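## Task

Scene 1: collect the small foam block from the shelving at the far end of the aisle and leave it resting on the desk. Every object that was upright on the floor must still be upright at the end. If the robot topples or finishes leaning, the scene fails. The placement counts only if it stays put with the robot no longer supporting it.

## Robot and tools

Robot: a simulated Hello Robot Stretch 4 with a single arm. It has an omni-wheel base, a lift that slides up a mast, a telescoping arm that reaches forward, a wrist with yaw, pitch and roll, and a two-finger gripper. It stands about 1.6 m tall; the base rim lies within 0.23 m of the base origin. Cameras: head_camera (top of mast, tilted down and forward; turn the base to aim it), head_left_camera and head_right_camera (fisheyes beside it, looking steeper, showing base and arm), and wrist_camera (behind the fingers, fingertips near the bottom of the image).

Frames: the base frame sits on the floor below the base centre, x ahead, y to the left, z up. hand_pose is reported in it and marks a point between the open fingertips; with all wrist joints at 0 its axes align with the base frame. The printed hand position may be somewhat wrong. The odometry frame is the base frame as it was when the scene began.

execute_actions: argument "actions" is a list holding one action, or empty to just read state and images. Optional "cameras" picks which images come back (names above, "all", null, or [] for none). An action may contain:
- "base": exactly one relative move from where the base last reported itself. {"translate_m": d} drives straight, forward positive, -2 to 2 m. {"strafe_m": d} slides sideways, left positive, -2 to 2 m. {"rotate_rad": d} spins in place, counter-clockwise (left) positive, -3.2 to 3.2 rad.
- "joints": absolute targets by name, any subset. lift_m 0 to 1.2 m; arm_m 0 to 0.55 m extension; wrist_yaw_rad -1.134 to 4.276 (0 ahead, positive leftward, 3.14 tucked back, above 3.4 may hit the arm); wrist_pitch_rad -1.117 to 4.259 (0 level, 1.57 pointing down); wrist_roll_rad -1.117 to 4.259 (0 fingers level, positive turns clockwise viewed from behind); gripper_m -0.038 to 0.141 m fingertip gap (below 0 the tips squeeze each other). Targets past a range are clipped and reported; other bad values or unknown keys reject the whole call.
- "pace": "slow", "default", "fast" or "max" (base up to 0.1/0.3/0.4/0.6 m/s and 1/2/3/4 rad/s; slower when the lift is above 0.2).
- "contact_limits": {"arm_m": value} from 0 (gentlest) to 0.75 (firmest), default 0.5; the arm halts on contact beyond it.
- or, alone, {"end_of_arm": "enable_torque"} to re-power wrist or gripper motors that shut off.
Motions in one action start together. A joint or base left out may keep pushing toward its previous target. No action runs past 15 s. Unfolding at the start: lift_m 0.4 with wrist_yaw_rad 0 in one action.

wait: {"seconds": 0 to 10}; commands nothing and returns state and images. zoom_image: {"camera", "region": [x0, y0, x1, y1]} in pixels of that camera's latest full image, top-left origin, at most 504 by 504. read_manual gives only licence texts. finished_scene: {"scene": 1 or 2} ends that scene for good and reports success; the goal must already hold. After a stop is reported in a reply, later moving calls in that reply are skipped.

Results: joint_positions (done tolerances: lift and arm ±0.004, yaw and roll ±0.02, pitch ±0.05, gripper ±0.004). base_status and joint_status: "done" (base wheels turned the full amount, even if slipping), "off_target", "contact_stop_at_<key>" (something blocked it; lift, arm or wheels go slack), "limit_stop_at_<name>", "time_out", "torque_fault" (wrist motor overloaded and went limp; send enable_torque). on_its_own describes what moved uncommanded; "held at" is the held target, not the position. lidar_m: 12 distances in m, 30-degree sectors, first straight ahead, counting counter-clockwise (4th left, 7th behind, 10th right); "-" means nothing seen or closer than 0.25 m; it misses glass, thin legs and much behind. wrist_depth_mm: 7x7 grid of median depths, 100 to 2000 mm, row by row from the top left. base_odometry uses wheel counts only; if turned_by_wheels and turned_by_imu disagree by over about 0.1 rad, the base slipped or bumped something. base_tilt gives forward and right lean in degrees with a fixed bias up to 1.5. motor_effort gives percent of maximum, peak in brackets; wheel positives mean turning right; a held load makes wrist pitch effort drift from 0.

Gripping: command gripper_m below the object's width; lower squeezes harder and pulls the item toward the wrist. Neither gripper_m nor "done" proves a grasp; check gripper effort and images. If fingertips jam on a surface, raise the lift.

Avoid: pitching the gripper up (below -0.2) while rolled (below -0.4 or above 4), which trips own-body stops; turning or driving with over 1 kg held and arm_m above 0.2, especially fast; strong pushes or pulls with a high gripper; lean over 6 degrees (limit_stop_at_tilt freezes lift, arm and wheels). Do not knock over floor items, drop, slam or shove things; release the item so it rests on the desk unsupported before finishing.

Each tool is called after "Call:" as a command line: name --argument value for each argument, lists and objects as JSON in quotes; but a table of rows of numbers goes row by row, as --pt "numbers of a row", without its own name.

## Session

I'll start by looking at the current state and the camera images.

Call:
execute_actions --actions '[]'

Scene clock: 0.00 s.
base_odometry: x=+0.000 y=+0.000 heading=+0.000 (m, m, rad; odometry frame)
turned_by_wheels: +0.000 (rad since the last result)
turned_by_imu: +0.000 (rad since the last result)
base_tilt: forward=-0.5 right=+0.1 (deg)
lidar_m: 1.04 1.09 1.52 1.32 0.86 1.15 2.59 0.98 1.02 1.23 1.65 1.13
base_status: not commanded
joint_positions: lift_m=+0.230 arm_m=+0.002 wrist_yaw_rad=+3.212 wrist_pitch_rad=+0.006 wrist_roll_rad=+0.007 gripper_m=+0.057
joint_status: not commanded
motor_effort: lift_m=+21 arm_m=-1 wrist_yaw_rad=-2 wrist_pitch_rad=-6 wrist_roll_rad=-1 gripper_m=-1 wheel_0=+1 wheel_1=+0 wheel_2=+0 (%)
hand_pose: x=-0.1206 y=+0.0670 z=+0.4066 quat_wxyz=(-0.035, -0.003, +0.003, +0.999) (m; base frame)
wrist_depth_mm: - - 133 - - - - / - 107 134 - - - - / - 114 136 - - - 1576 / 140 138 - - - - - / 218 - 1921 - - - 1983 / 220 1160 1078 1205 206 1397 1430 / 222 854 976 - 946 904 991
pictures: head_camera, head_left_camera, head_right_camera, wrist_camera
Images, in order (width x height): head_camera 420x560, head_left_camera 420x672, head_right_camera 420x672, wrist_camera 616x392.

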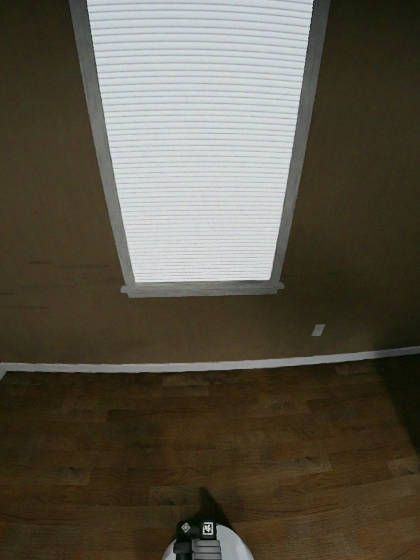

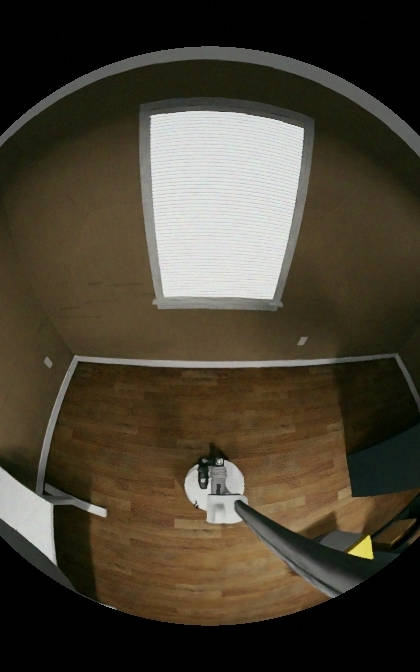

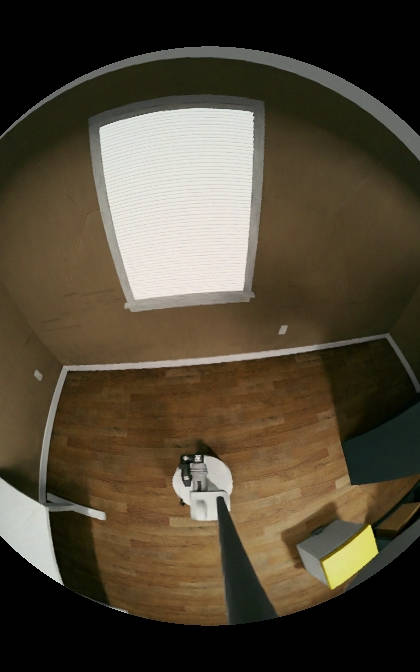

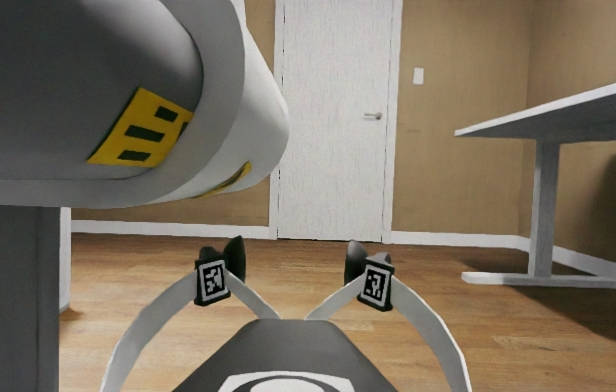

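Call:
execute_actions --actions '[{"base": {"rotate_rad": -1.9}, "pace": "fast"}]'

Scene clock: 2.80 s.
base_odometry: x=+0.000 y=+0.000 heading=-1.899 (m, m, rad; odometry frame)
turned_by_wheels: -1.899 (rad since the last result)
turned_by_imu: -1.927 (rad since the last result)
base_tilt: forward=-0.4 right=+0.1 (deg)
lidar_m: 1.21 1.21 1.35 1.09 1.07 1.23 1.63 0.88 0.90 1.38 2.58 1.00
base_status: done
joint_positions: lift_m=+0.230 arm_m=+0.002 wrist_yaw_rad=+3.212 wrist_pitch_rad=+0.006 wrist_roll_rad=+0.007 gripper_m=+0.057
joint_status: not commanded
motor_effort: lift_m=+21(21) arm_m=+0(0) wrist_yaw_rad=-2(2) wrist_pitch_rad=-7(6) wrist_roll_rad=+0(1) gripper_m=-3(2) wheel_0=+6(13) wheel_1=+2(13) wheel_2=+5(13) (%)
hand_pose: x=-0.1206 y=+0.0670 z=+0.4066 quat_wxyz=(-0.035, -0.003, +0.003, +0.999) (m; base frame)
wrist_depth_mm: - - 133 1808 1921 1430 1118 / - 107 134 1808 1863 1430 1098 / - 114 136 1863 1863 1430 1098 / 140 138 1661 1863 1983 1430 1098 / 218 1618 1618 1808 1808 1397 1098 / 221 1160 1098 1205 206 1281 1098 / 222 854 976 - 960 917 976
pictures: head_camera, head_left_camera, head_right_camera, wrist_camera
Images, in order (width x height): head_camera 420x560, head_left_camera 420x672, head_right_camera 420x672, wrist_camera 616x392.

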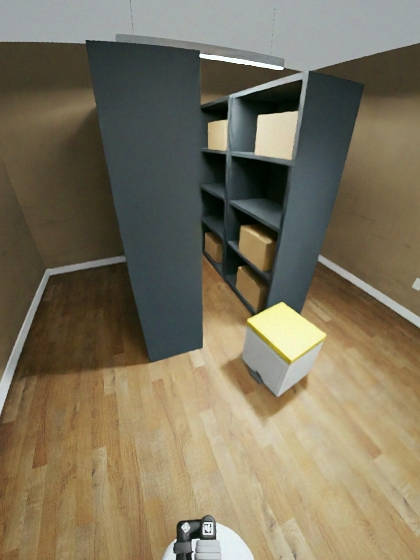

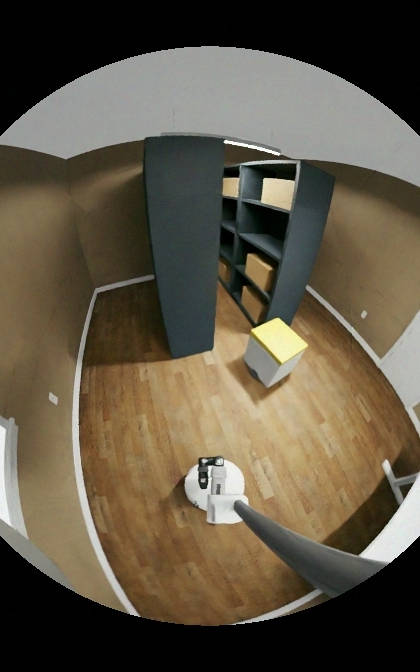

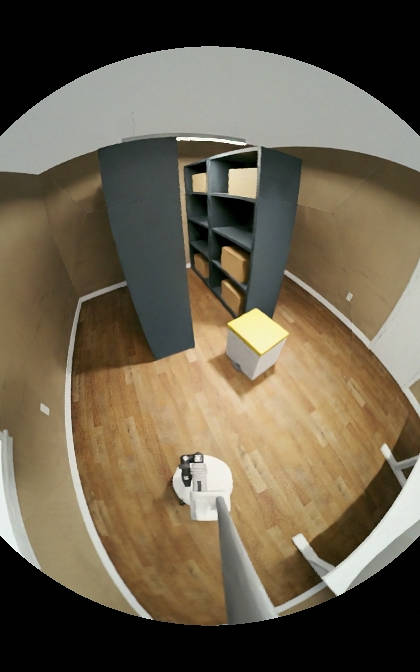

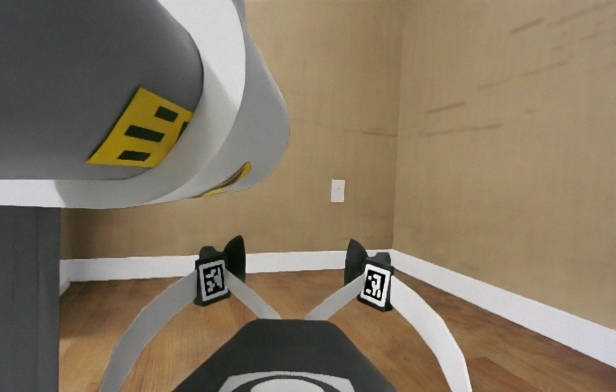

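Call:
zoom_image --camera "head_camera" --region '[140, 230, 360, 420]'

Call:
zoom_image --camera "head_camera" --region '[180, 60, 380, 320]'

Region (140, 230, 360, 420) of head_camera's 420x560 image, scaled by 2.291, with more detail than that image has; it fills the top 435 rows of this view, and the rest is white.

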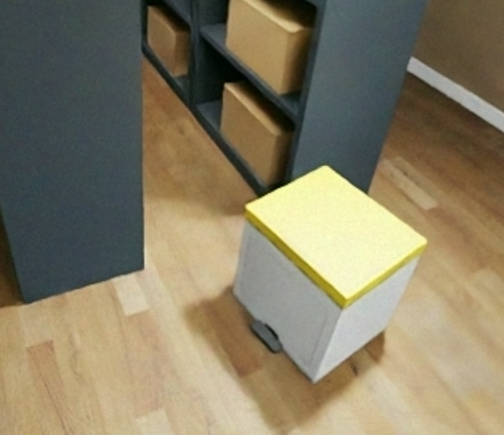

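Region (180, 60, 380, 320) of head_camera's 420x560 image, scaled by 1.938, with more detail than that image has; it fills the left 388 columns of this view, and the rest is white.

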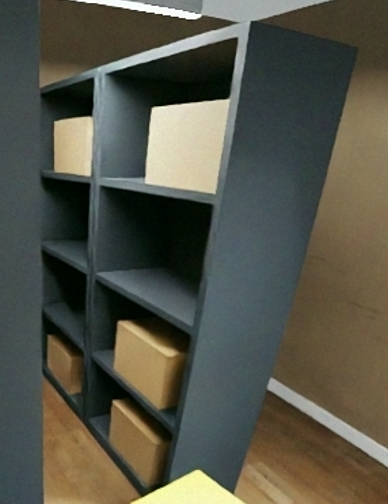

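Call:
execute_actions --actions '[{"base": {"rotate_rad": 0.42}, "joints": {"lift_m": 0.4, "wrist_yaw_rad": 0, "gripper_m": 0.0}, "pace": "fast"}]'

Scene clock: 28.27 s.
base_odometry: x=+0.000 y=+0.000 heading=-1.480 (m, m, rad; odometry frame)
turned_by_wheels: +0.419 (rad since the last result)
turned_by_imu: +0.425 (rad since the last result)
base_tilt: forward=-0.4 right=+0.1 (deg)
lidar_m: 1.22 1.50 1.11 1.06 1.13 1.65 0.88 0.84 1.21 2.57 0.99 1.08
base_status: done
joint_positions: lift_m=+0.400 arm_m=+0.002 wrist_yaw_rad=+0.000 wrist_pitch_rad=+0.006 wrist_roll_rad=+0.007 gripper_m=+0.000
joint_status: all done
motor_effort: lift_m=+23(23) arm_m=+0(1) wrist_yaw_rad=-4(10) wrist_pitch_rad=-7(7) wrist_roll_rad=-1(1) gripper_m=-3(1) wheel_0=-7(16) wheel_1=-4(14) wheel_2=-6(11) (%)
hand_pose: x=+0.4619 y=-0.0873 z=+0.5764 quat_wxyz=(+1.000, +0.003, +0.003, +0.000) (m; base frame)
wrist_depth_mm: 1618 - - 1008 1008 - 1863 / 1618 - - 1025 1008 - 1863 / 1661 - - 1025 1025 - 1808 / 1618 - - 1042 1042 - 1464 / 1661 - - 222 1042 - 1808 / 1537 1756 183 190 1042 1808 1464 / 1205 1098 1308 - 1042 1308 1281
pictures: head_camera, head_left_camera, head_right_camera, wrist_camera
Images, in order (width x height): head_camera 420x560, head_left_camera 420x672, head_right_camera 420x672, wrist_camera 616x392.

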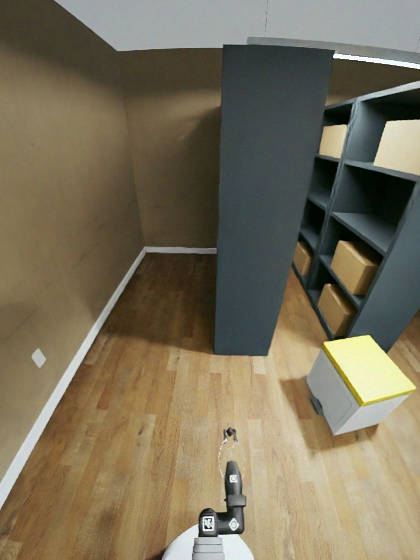

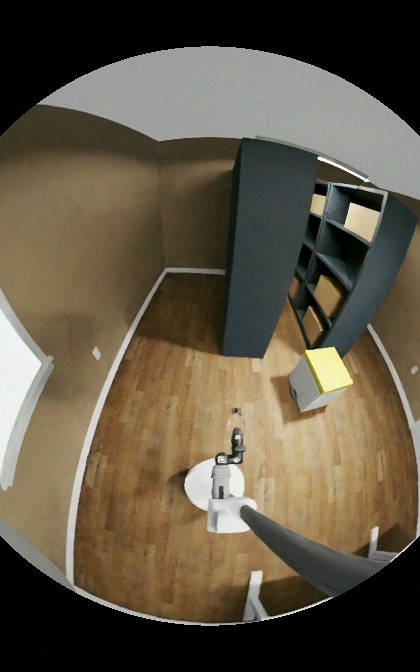

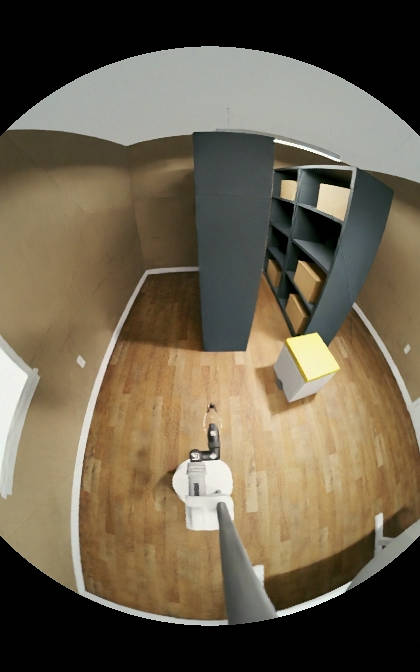

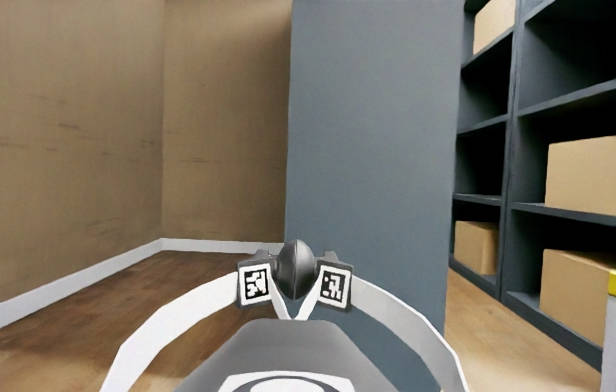

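Call:
execute_actions --actions '[{"base": {"translate_m": 0.355}, "joints": {"lift_m": 0.12, "arm_m": 0.25, "wrist_yaw_rad": -1.13, "wrist_pitch_rad": 0.3}, "pace": "fast"}]'

Scene clock: 54.57 s.
base_odometry: x=+0.032 y=-0.353 heading=-1.480 (m, m, rad; odometry frame)
turned_by_wheels: +0.000 (rad since the last result)
turned_by_imu: +0.001 (rad since the last result)
base_tilt: forward=-0.5 right=+0.1 (deg)
lidar_m: 0.87 1.50 1.12 1.03 1.11 1.62 1.19 1.25 1.70 1.11 0.84 0.91
base_status: done
joint_positions: lift_m=+0.120 arm_m=+0.249 wrist_yaw_rad=-1.130 wrist_pitch_rad=+0.302 wrist_roll_rad=+0.007 gripper_m=+0.000
joint_status: all done
motor_effort: lift_m=+19(24) arm_m=+6(6) wrist_yaw_rad=-3(9) wrist_pitch_rad=-5(3) wrist_roll_rad=+0(1) gripper_m=-6(5) wheel_0=+6(14) wheel_1=+3(7) wheel_2=-3(18) (%)
hand_pose: x=+0.4584 y=-0.2864 z=+0.2126 quat_wxyz=(+0.835, +0.083, +0.125, -0.530) (m; base frame)
wrist_depth_mm: 480 1499 1618 1025 615 580 559 / 492 1464 1229 1078 640 603 597 / 504 1308 1255 1138 668 627 1661 / 517 854 931 820 707 661 991 / 535 627 661 222 691 676 741 / 504 512 182 190 492 549 564 / 418 399 445 - 427 449 452
pictures: head_camera, head_left_camera, head_right_camera, wrist_camera
Images, in order (width x height): head_camera 420x560, head_left_camera 420x672, head_right_camera 420x672, wrist_camera 616x392.

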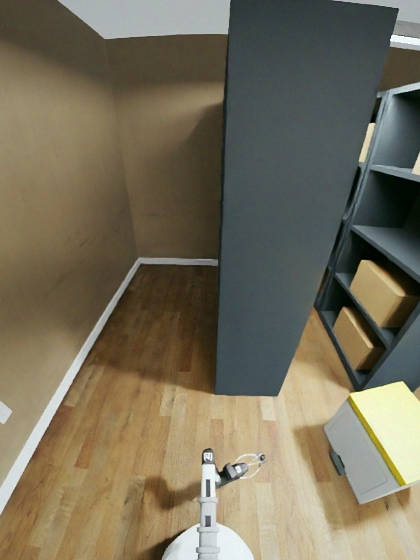

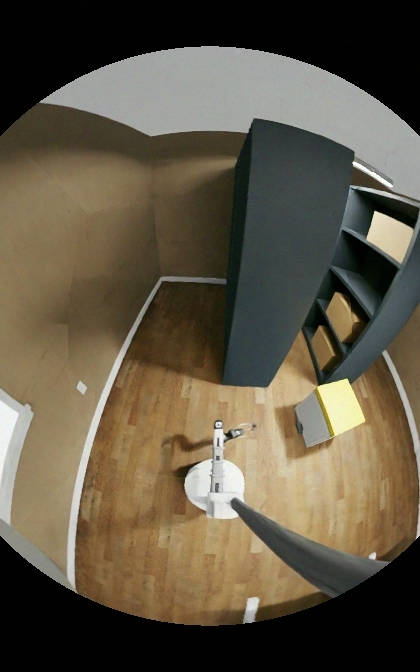

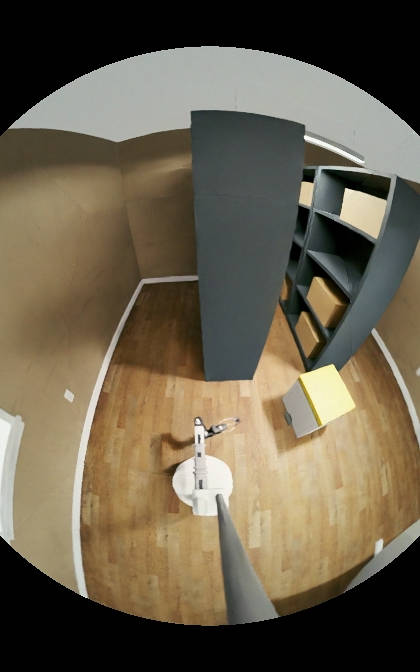

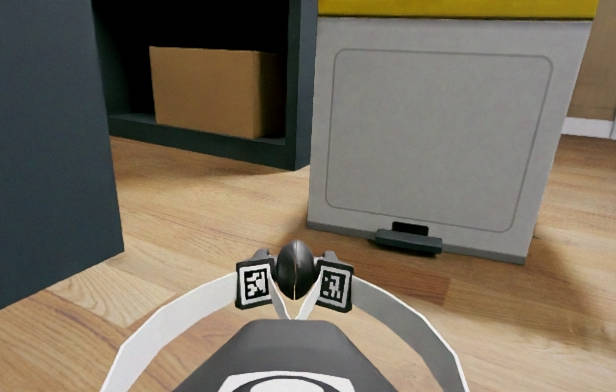

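Call:
zoom_image --camera "head_camera" --region '[200, 340, 420, 560]'

Region (200, 340, 420, 560) of head_camera's 420x560 image, scaled by 2.291, with more detail than that image has.

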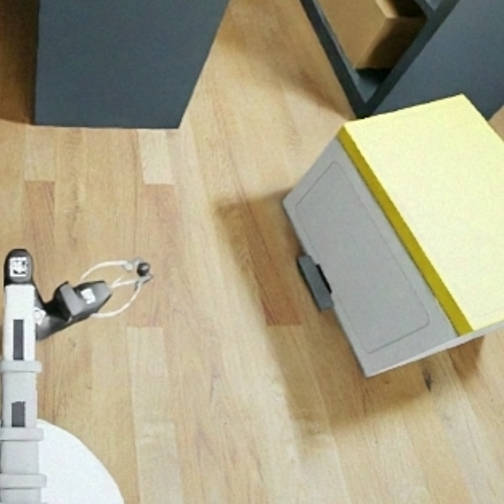

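Call:
execute_actions --actions '[{"base": {"strafe_m": -0.4}, "joints": {"lift_m": 0.02, "arm_m": 0.27}, "pace": "fast"}]'

Scene clock: 63.80 s.
base_odometry: x=-0.366 y=-0.390 heading=-1.480 (m, m, rad; odometry frame)
turned_by_wheels: +0.000 (rad since the last result)
turned_by_imu: +0.000 (rad since the last result)
base_tilt: forward=-0.4 right=+0.1 (deg)
lidar_m: 0.85 0.92 1.54 1.45 1.52 2.04 1.17 1.24 1.76 2.21 0.46 0.53
base_status: done
joint_positions: lift_m=+0.020 arm_m=+0.269 wrist_yaw_rad=-1.130 wrist_pitch_rad=+0.302 wrist_roll_rad=+0.007 gripper_m=+0.000
joint_status: all done
motor_effort: lift_m=+18(19) arm_m=+6(6) wrist_yaw_rad=-1(2) wrist_pitch_rad=-5(5) wrist_roll_rad=-1(0) gripper_m=-6(2) wheel_0=+2(13) wheel_1=+0(13) wheel_2=+0(1) (%)
hand_pose: x=+0.4783 y=-0.2864 z=+0.1126 quat_wxyz=(+0.835, +0.083, +0.125, -0.530) (m; base frame)
wrist_depth_mm: 946 809 291 273 257 242 231 / 1008 854 307 287 267 252 239 / 976 866 322 298 279 263 250 / 615 627 342 315 294 276 262 / 449 452 359 222 310 289 273 / 353 357 182 191 303 303 286 / 291 281 309 - 291 306 296
pictures: head_camera, head_left_camera, head_right_camera, wrist_camera
Images, in order (width x height): head_camera 420x560, head_left_camera 420x672, head_right_camera 420x672, wrist_camera 616x392.

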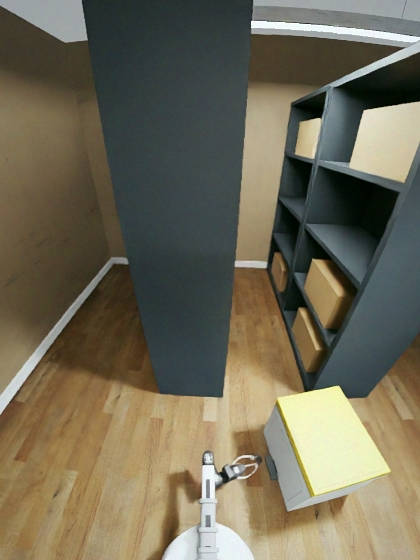

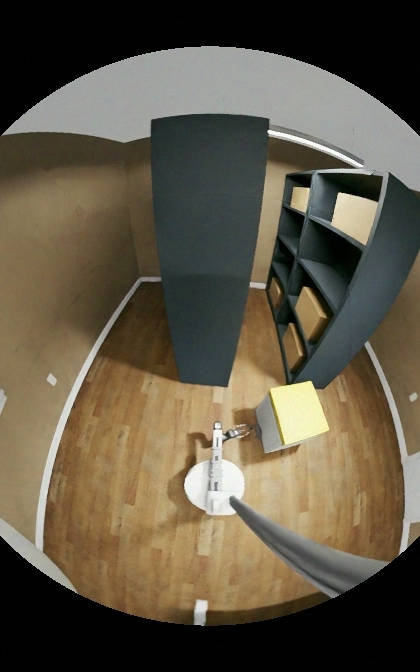

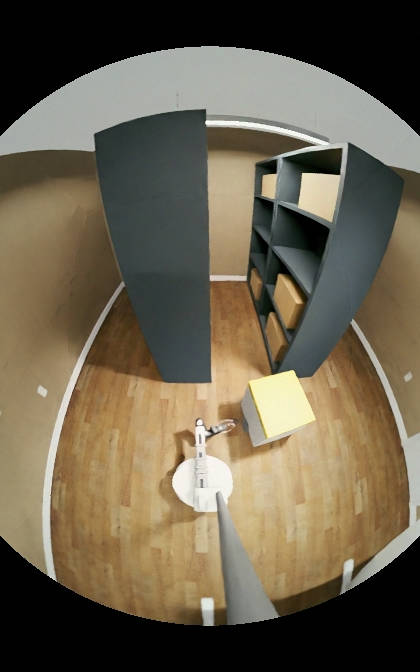

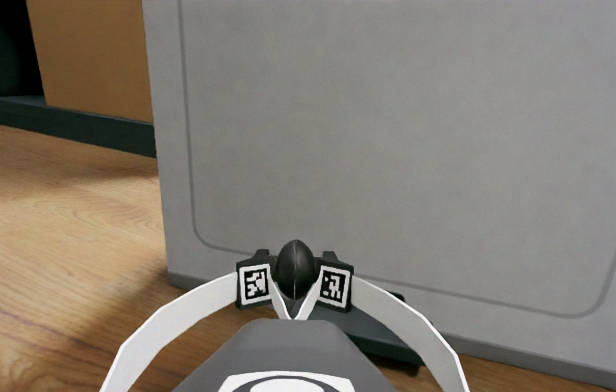

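Call:
execute_actions --actions '[{"base": {"strafe_m": -0.2}, "pace": "slow"}]'

Scene clock: 69.47 s.
base_odometry: x=-0.565 y=-0.408 heading=-1.479 (m, m, rad; odometry frame)
turned_by_wheels: +0.001 (rad since the last result)
turned_by_imu: +0.001 (rad since the last result)
base_tilt: forward=-0.4 right=+0.1 (deg)
lidar_m: 0.87 0.91 1.72 1.65 1.75 1.26 1.18 1.24 2.08 2.00 0.37 0.42
base_status: done
joint_positions: lift_m=+0.020 arm_m=+0.269 wrist_yaw_rad=-1.129 wrist_pitch_rad=+0.303 wrist_roll_rad=+0.007 gripper_m=+0.000
joint_status: not commanded
motor_effort: lift_m=+19(19) arm_m=+6(6) wrist_yaw_rad=-4(10) wrist_pitch_rad=-8(8) wrist_roll_rad=+0(0) gripper_m=-3(3) wheel_0=+12(21) wheel_1=-4(7) wheel_2=+0(1) (%)
hand_pose: x=+0.4784 y=-0.2863 z=+0.1123 quat_wxyz=(+0.835, +0.084, +0.126, -0.529) (m; base frame)
wrist_depth_mm: 236 220 205 191 181 170 164 / 691 232 215 201 189 178 170 / 732 245 227 211 198 185 177 / 569 259 239 223 207 194 185 / 445 277 251 223 218 204 193 / 353 291 187 189 220 213 202 / 293 283 290 - 240 223 213
pictures: head_camera, head_left_camera, head_right_camera, wrist_camera
Images, in order (width x height): head_camera 420x560, head_left_camera 420x672, head_right_camera 420x672, wrist_camera 616x392.

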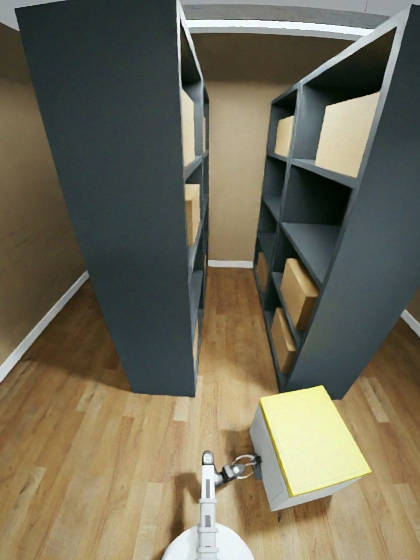

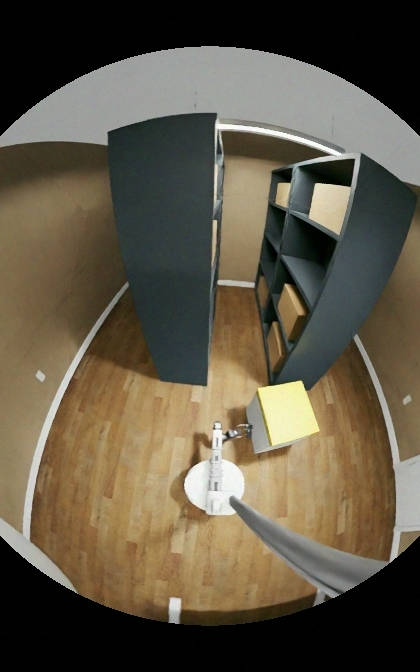

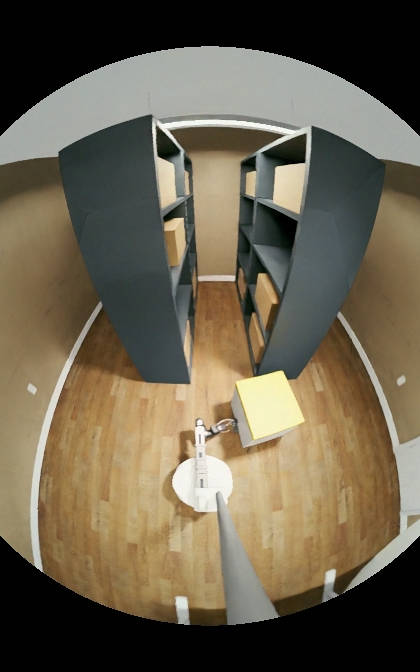

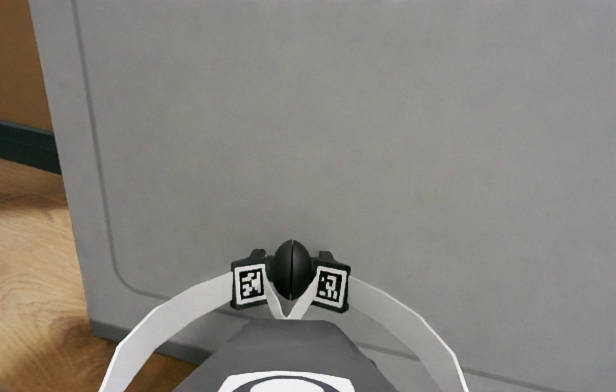

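Call:
execute_actions --actions '[{"base": {"strafe_m": -0.31}, "pace": "default"}]'

Scene clock: 82.20 s.
base_odometry: x=-0.873 y=-0.436 heading=-1.478 (m, m, rad; odometry frame)
turned_by_wheels: +0.001 (rad since the last result)
turned_by_imu: +0.003 (rad since the last result)
base_tilt: forward=-0.5 right=+0.1 (deg)
lidar_m: 0.87 0.96 2.04 1.95 2.07 1.27 1.19 1.24 1.76 1.70 0.42 0.43
base_status: done
joint_positions: lift_m=+0.020 arm_m=+0.269 wrist_yaw_rad=-1.129 wrist_pitch_rad=+0.303 wrist_roll_rad=+0.007 gripper_m=+0.000
joint_status: not commanded
motor_effort: lift_m=+18(19) arm_m=+6(6) wrist_yaw_rad=-5(6) wrist_pitch_rad=-9(8) wrist_roll_rad=+0(1) gripper_m=-4(3) wheel_0=+8(17) wheel_1=-2(14) wheel_2=+0(2) (%)
hand_pose: x=+0.4785 y=-0.2863 z=+0.1123 quat_wxyz=(+0.835, +0.084, +0.126, -0.529) (m; base frame)
wrist_depth_mm: 222 211 200 191 183 176 170 / 235 222 211 201 191 183 178 / 251 235 222 211 201 192 185 / 418 248 235 222 211 202 194 / 424 265 246 224 222 211 203 / 340 279 188 190 180 223 213 / 291 283 283 - 247 233 225
pictures: head_camera, head_left_camera, head_right_camera, wrist_camera
Images, in order (width x height): head_camera 420x560, head_left_camera 420x672, head_right_camera 420x672, wrist_camera 616x392.

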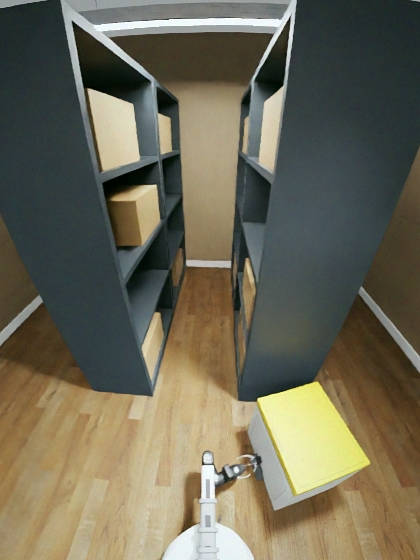

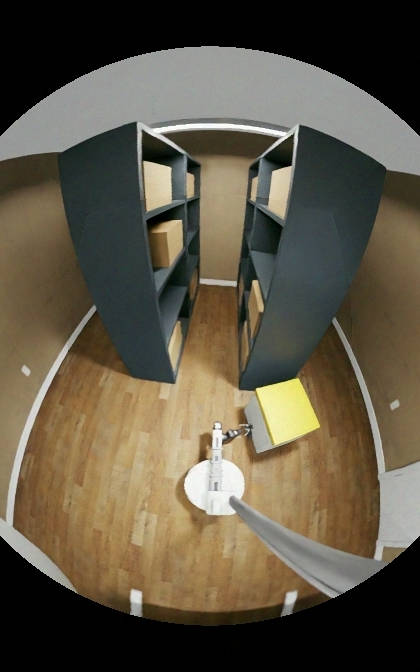

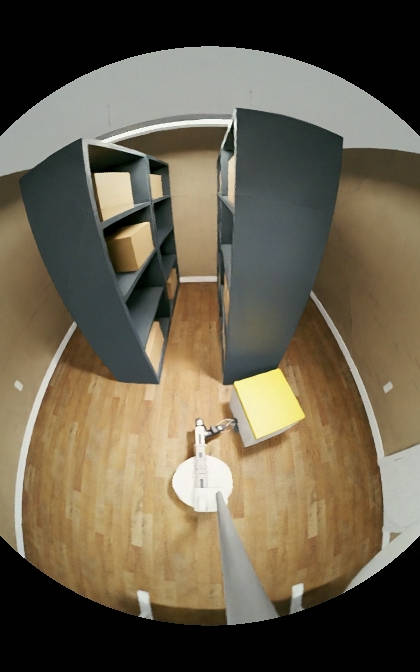

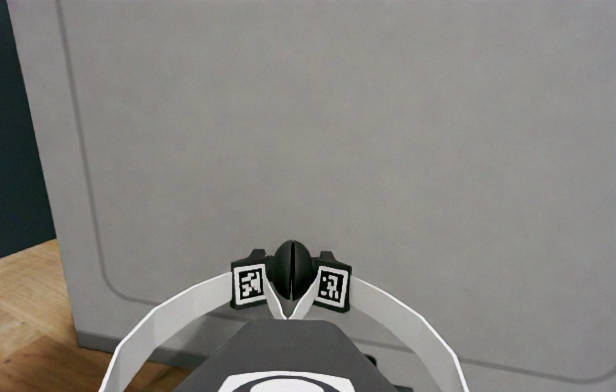

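Call:
zoom_image --camera "head_camera" --region '[120, 240, 300, 420]'

Call:
zoom_image --camera "head_camera" --region '[130, 70, 290, 300]'

Region (120, 240, 300, 420) of head_camera's 420x560 image, scaled by 2.800, with more detail than that image has.

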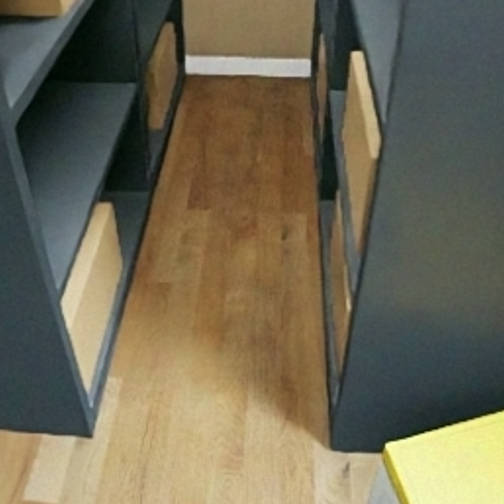

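Region (130, 70, 290, 300) of head_camera's 420x560 image, scaled by 2.191, with more detail than that image has; it fills the left 351 columns of this view, and the rest is white.

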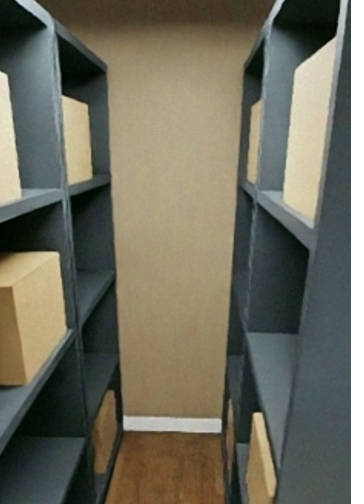

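Call:
execute_actions --actions '[{"base": {"strafe_m": 0.135}, "pace": "fast"}]' --cameras '[]'

Call:
execute_actions --actions '[{"base": {"rotate_rad": -0.05}, "joints": {"lift_m": 0.2, "wrist_yaw_rad": 0, "wrist_pitch_rad": 0, "arm_m": 0.15}, "pace": "fast"}]'

Scene clock: 90.90 s.
base_odometry: x=-0.739 y=-0.424 heading=-1.479 (m, m, rad; odometry frame)
turned_by_wheels: +0.000 (rad since the last result)
turned_by_imu: -0.001 (rad since the last result)
base_tilt: forward=-0.4 right=+0.1 (deg)
lidar_m: 0.98 0.88 1.89 1.81 1.93 1.22 1.18 1.25 1.88 1.84 0.53 0.62
base_status: done
joint_positions: lift_m=+0.020 arm_m=+0.269 wrist_yaw_rad=-1.130 wrist_pitch_rad=+0.303 wrist_roll_rad=+0.007 gripper_m=+0.000
joint_status: not commanded
motor_effort: lift_m=+19(19) arm_m=+6(6) wrist_yaw_rad=-2(6) wrist_pitch_rad=-8(9) wrist_roll_rad=+0(0) gripper_m=-5(5) wheel_0=-3(12) wheel_1=+0(10) wheel_2=+0(0) (%)
hand_pose: x=+0.4783 y=-0.2863 z=+0.1124 quat_wxyz=(+0.835, +0.084, +0.126, -0.530) (m; base frame)
wrist_depth_mm: 427 525 327 314 300 287 278 / 442 539 343 329 314 301 289 / 452 559 362 343 329 314 303 / 469 559 382 362 345 330 317 / 449 459 402 222 364 347 332 / 351 357 182 191 334 359 349 / 293 279 309 - 297 312 317
pictures: none
No camera images: the call's "cameras" was empty. Leave "cameras" out to get every camera's image.

Scene clock: 92.40 s.
base_odometry: x=-0.739 y=-0.424 heading=-1.528 (m, m, rad; odometry frame)
turned_by_wheels: -0.049 (rad since the last result)
turned_by_imu: -0.050 (rad since the last result)
base_tilt: forward=-0.4 right=+0.1 (deg)
lidar_m: 1.17 0.92 1.92 1.82 1.91 1.26 1.18 1.25 1.91 1.84 0.52 0.59
base_status: done
joint_positions: lift_m=+0.200 arm_m=+0.151 wrist_yaw_rad=+0.000 wrist_pitch_rad=+0.003 wrist_roll_rad=+0.007 gripper_m=+0.000
joint_status: all done
motor_effort: lift_m=+23(26) arm_m=-7(6) wrist_yaw_rad=-1(7) wrist_pitch_rad=-7(10) wrist_roll_rad=+0(0) gripper_m=-4(2) wheel_0=+5(8) wheel_1=+2(4) wheel_2=+4(8) (%)
hand_pose: x=+0.6105 y=-0.0875 z=+0.3772 quat_wxyz=(+1.000, +0.003, +0.001, +0.000) (m; base frame)
wrist_depth_mm: 1229 1308 - - 1138 492 492 / 1160 1336 - - 960 496 496 / 707 1336 - - 991 500 504 / 778 1366 - - 1397 508 508 / 615 931 1576 222 904 508 512 / 621 878 183 190 691 512 517 / 627 741 891 - 707 521 521
pictures: head_camera, head_left_camera, head_right_camera, wrist_camera
Images, in order (width x height): head_camera 420x560, head_left_camera 420x672, head_right_camera 420x672, wrist_camera 616x392.

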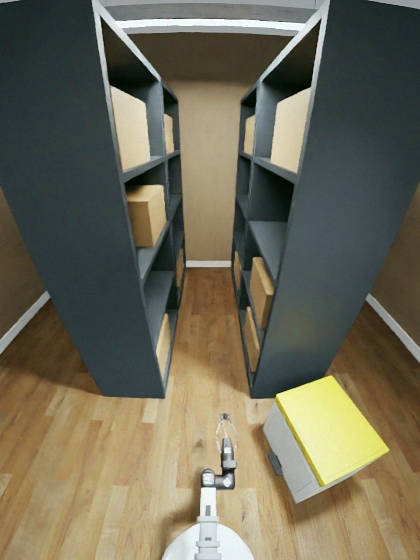

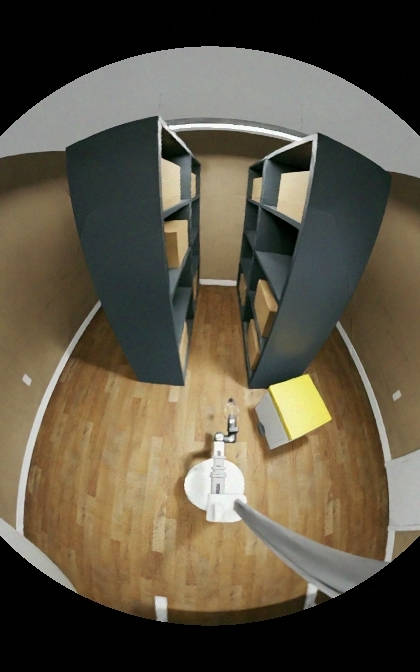

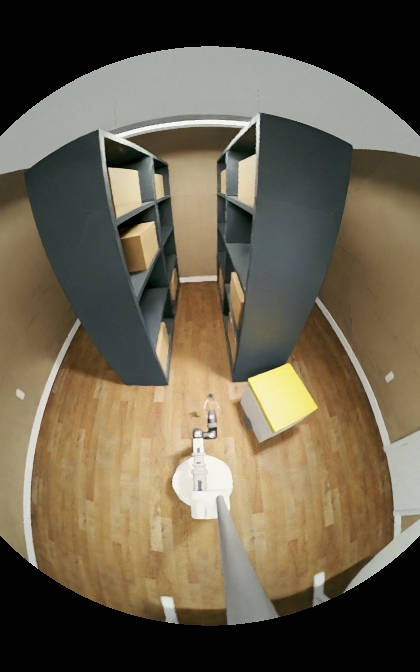

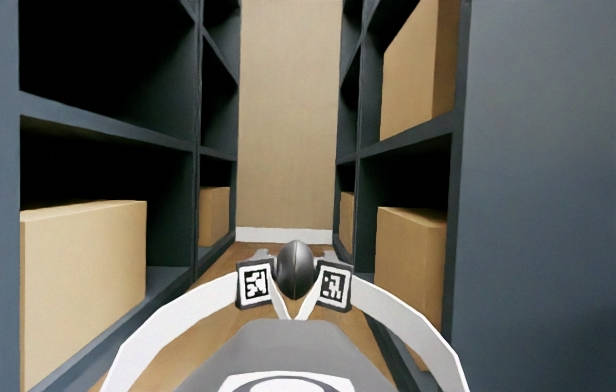

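Call:
execute_actions --actions '[{"base": {"translate_m": 1.1}, "joints": {"arm_m": 0.0}, "pace": "fast"}]'

Scene clock: 98.00 s.
base_odometry: x=-0.691 y=-1.523 heading=-1.527 (m, m, rad; odometry frame)
turned_by_wheels: +0.000 (rad since the last result)
turned_by_imu: +0.004 (rad since the last result)
base_tilt: forward=-0.5 right=+0.1 (deg)
lidar_m: 1.15 0.40 0.28 0.26 0.29 3.11 3.13 0.55 0.29 0.27 0.28 0.42
base_status: done
joint_positions: lift_m=+0.200 arm_m=+0.003 wrist_yaw_rad=+0.000 wrist_pitch_rad=+0.003 wrist_roll_rad=+0.007 gripper_m=+0.000
joint_status: all done
joint sent to its limit — the command would take arm_m past its lower limit, so that joint was sent only as far as its limit.
motor_effort: lift_m=+23(23) arm_m=-6(8) wrist_yaw_rad=-2(1) wrist_pitch_rad=-7(7) wrist_roll_rad=-1(1) gripper_m=-4(5) wheel_0=+4(12) wheel_1=+2(6) wheel_2=-3(18) (%)
hand_pose: x=+0.4629 y=-0.0875 z=+0.3773 quat_wxyz=(+1.000, +0.003, +0.001, +0.000) (m; base frame)
wrist_depth_mm: 1205 1308 1397 1397 1336 477 418 / 1160 1336 1366 1397 1366 484 329 / 931 1336 1430 1397 1336 452 424 / 1118 1205 1366 1397 1336 449 430 / 809 931 1430 222 917 442 430 / 809 866 183 190 759 439 436 / 676 750 891 - 723 439 439
pictures: head_camera, head_left_camera, head_right_camera, wrist_camera
Images, in order (width x height): head_camera 420x560, head_left_camera 420x672, head_right_camera 420x672, wrist_camera 616x392.

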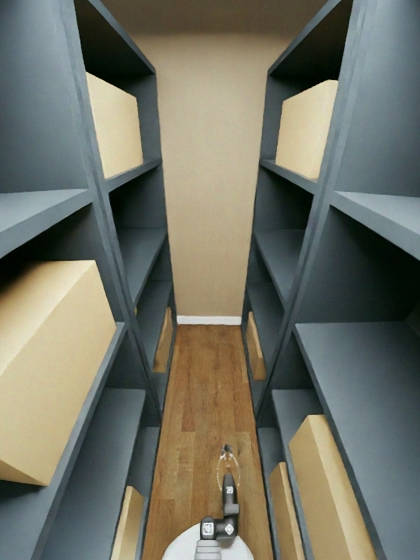

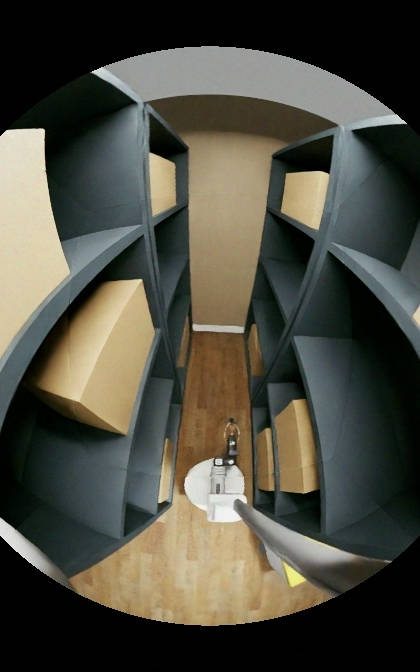

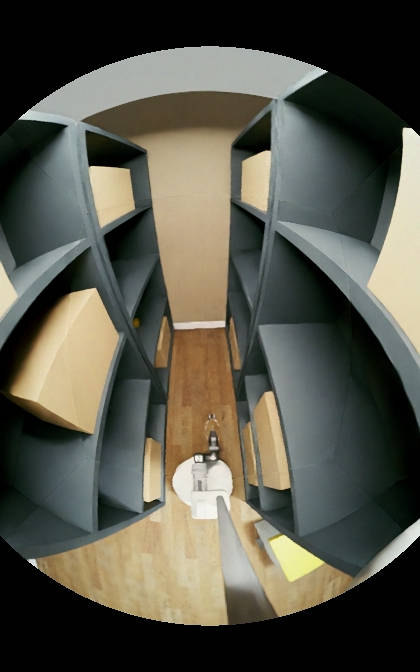

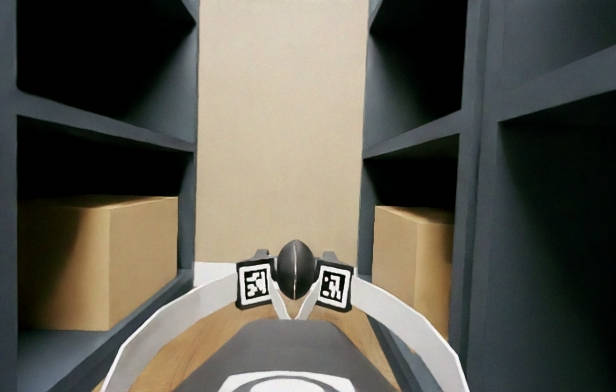

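Call:
zoom_image --camera "head_right_camera" --region '[90, 250, 200, 400]'

Call:
zoom_image --camera "head_camera" --region '[100, 220, 280, 440]'

Region (90, 250, 200, 400) of head_right_camera's 420x672 image, scaled by 3.360, with more detail than that image has; it fills the left 370 columns of this view, and the rest is white.

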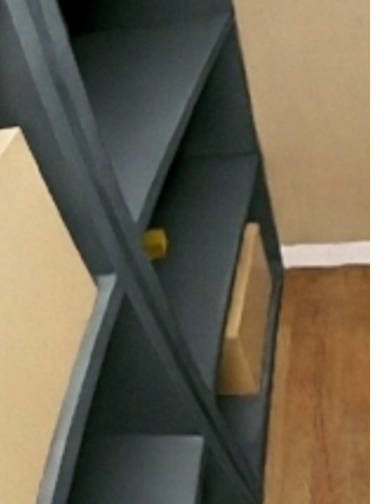

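Region (100, 220, 280, 440) of head_camera's 420x560 image, scaled by 2.291, with more detail than that image has; it fills the left 412 columns of this view, and the rest is white.

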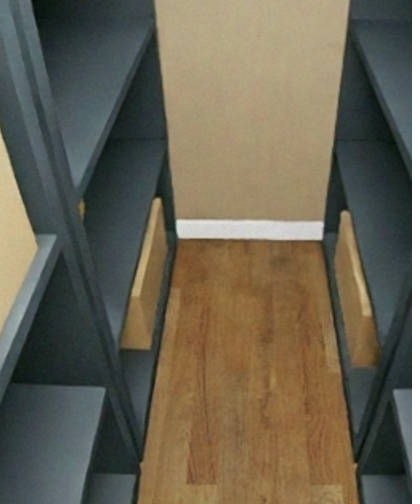

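Call:
execute_actions --actions '[{"base": {"translate_m": 1.08}, "joints": {"lift_m": 0.47, "wrist_yaw_rad": 1.0}, "pace": "fast"}]'

Scene clock: 118.80 s.
base_odometry: x=-0.644 y=-2.602 heading=-1.527 (m, m, rad; odometry frame)
turned_by_wheels: +0.000 (rad since the last result)
turned_by_imu: +0.004 (rad since the last result)
base_tilt: forward=-0.4 right=+0.1 (deg)
lidar_m: 0.52 0.39 0.28 0.27 0.28 0.40 1.22 0.41 0.29 0.27 0.28 0.41
base_status: done
joint_positions: lift_m=+0.470 arm_m=+0.003 wrist_yaw_rad=+1.000 wrist_pitch_rad=+0.003 wrist_roll_rad=+0.007 gripper_m=+0.000
joint_status: all done
motor_effort: lift_m=+24(23) arm_m=-6(6) wrist_yaw_rad=-1(4) wrist_pitch_rad=-7(7) wrist_roll_rad=-1(1) gripper_m=-1(2) wheel_0=+5(12) wheel_1=+3(6) wheel_2=-2(16) (%)
hand_pose: x=+0.4038 y=+0.1955 z=+0.6473 quat_wxyz=(+0.878, +0.002, +0.003, +0.479) (m; base frame)
wrist_depth_mm: 603 647 615 430 373 306 259 / 603 676 668 430 375 306 260 / 609 683 661 430 379 304 260 / 609 676 668 430 384 306 260 / 609 676 621 222 384 306 260 / 449 459 182 191 345 306 260 / 322 300 351 - 370 297 259
pictures: head_camera, head_left_camera, head_right_camera, wrist_camera
Images, in order (width x height): head_camera 420x560, head_left_camera 420x672, head_right_camera 420x672, wrist_camera 616x392.

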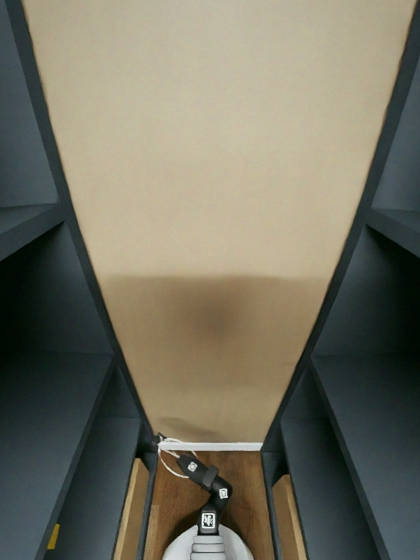

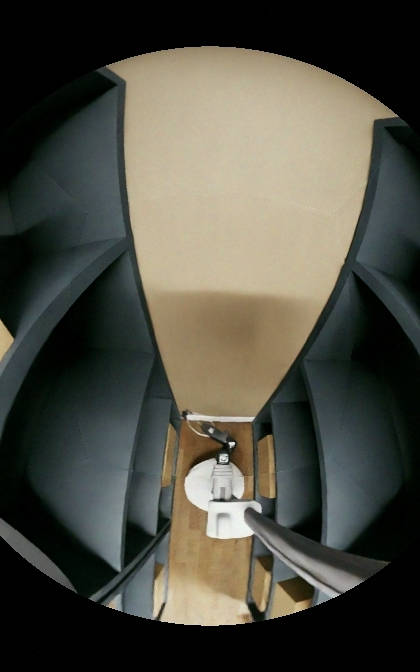

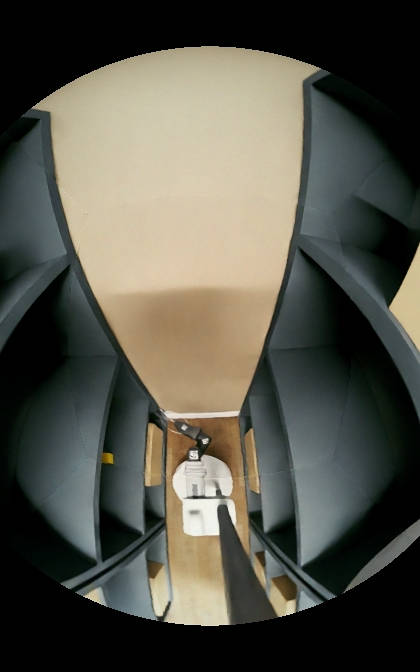

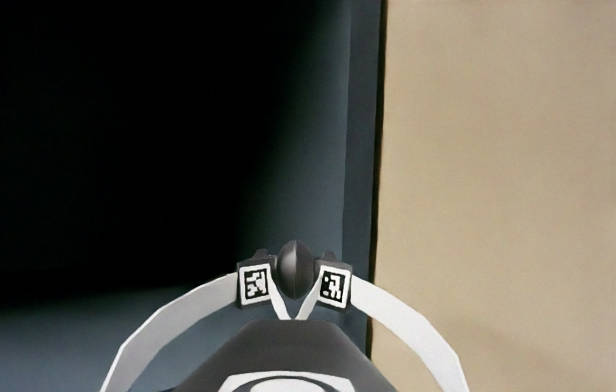

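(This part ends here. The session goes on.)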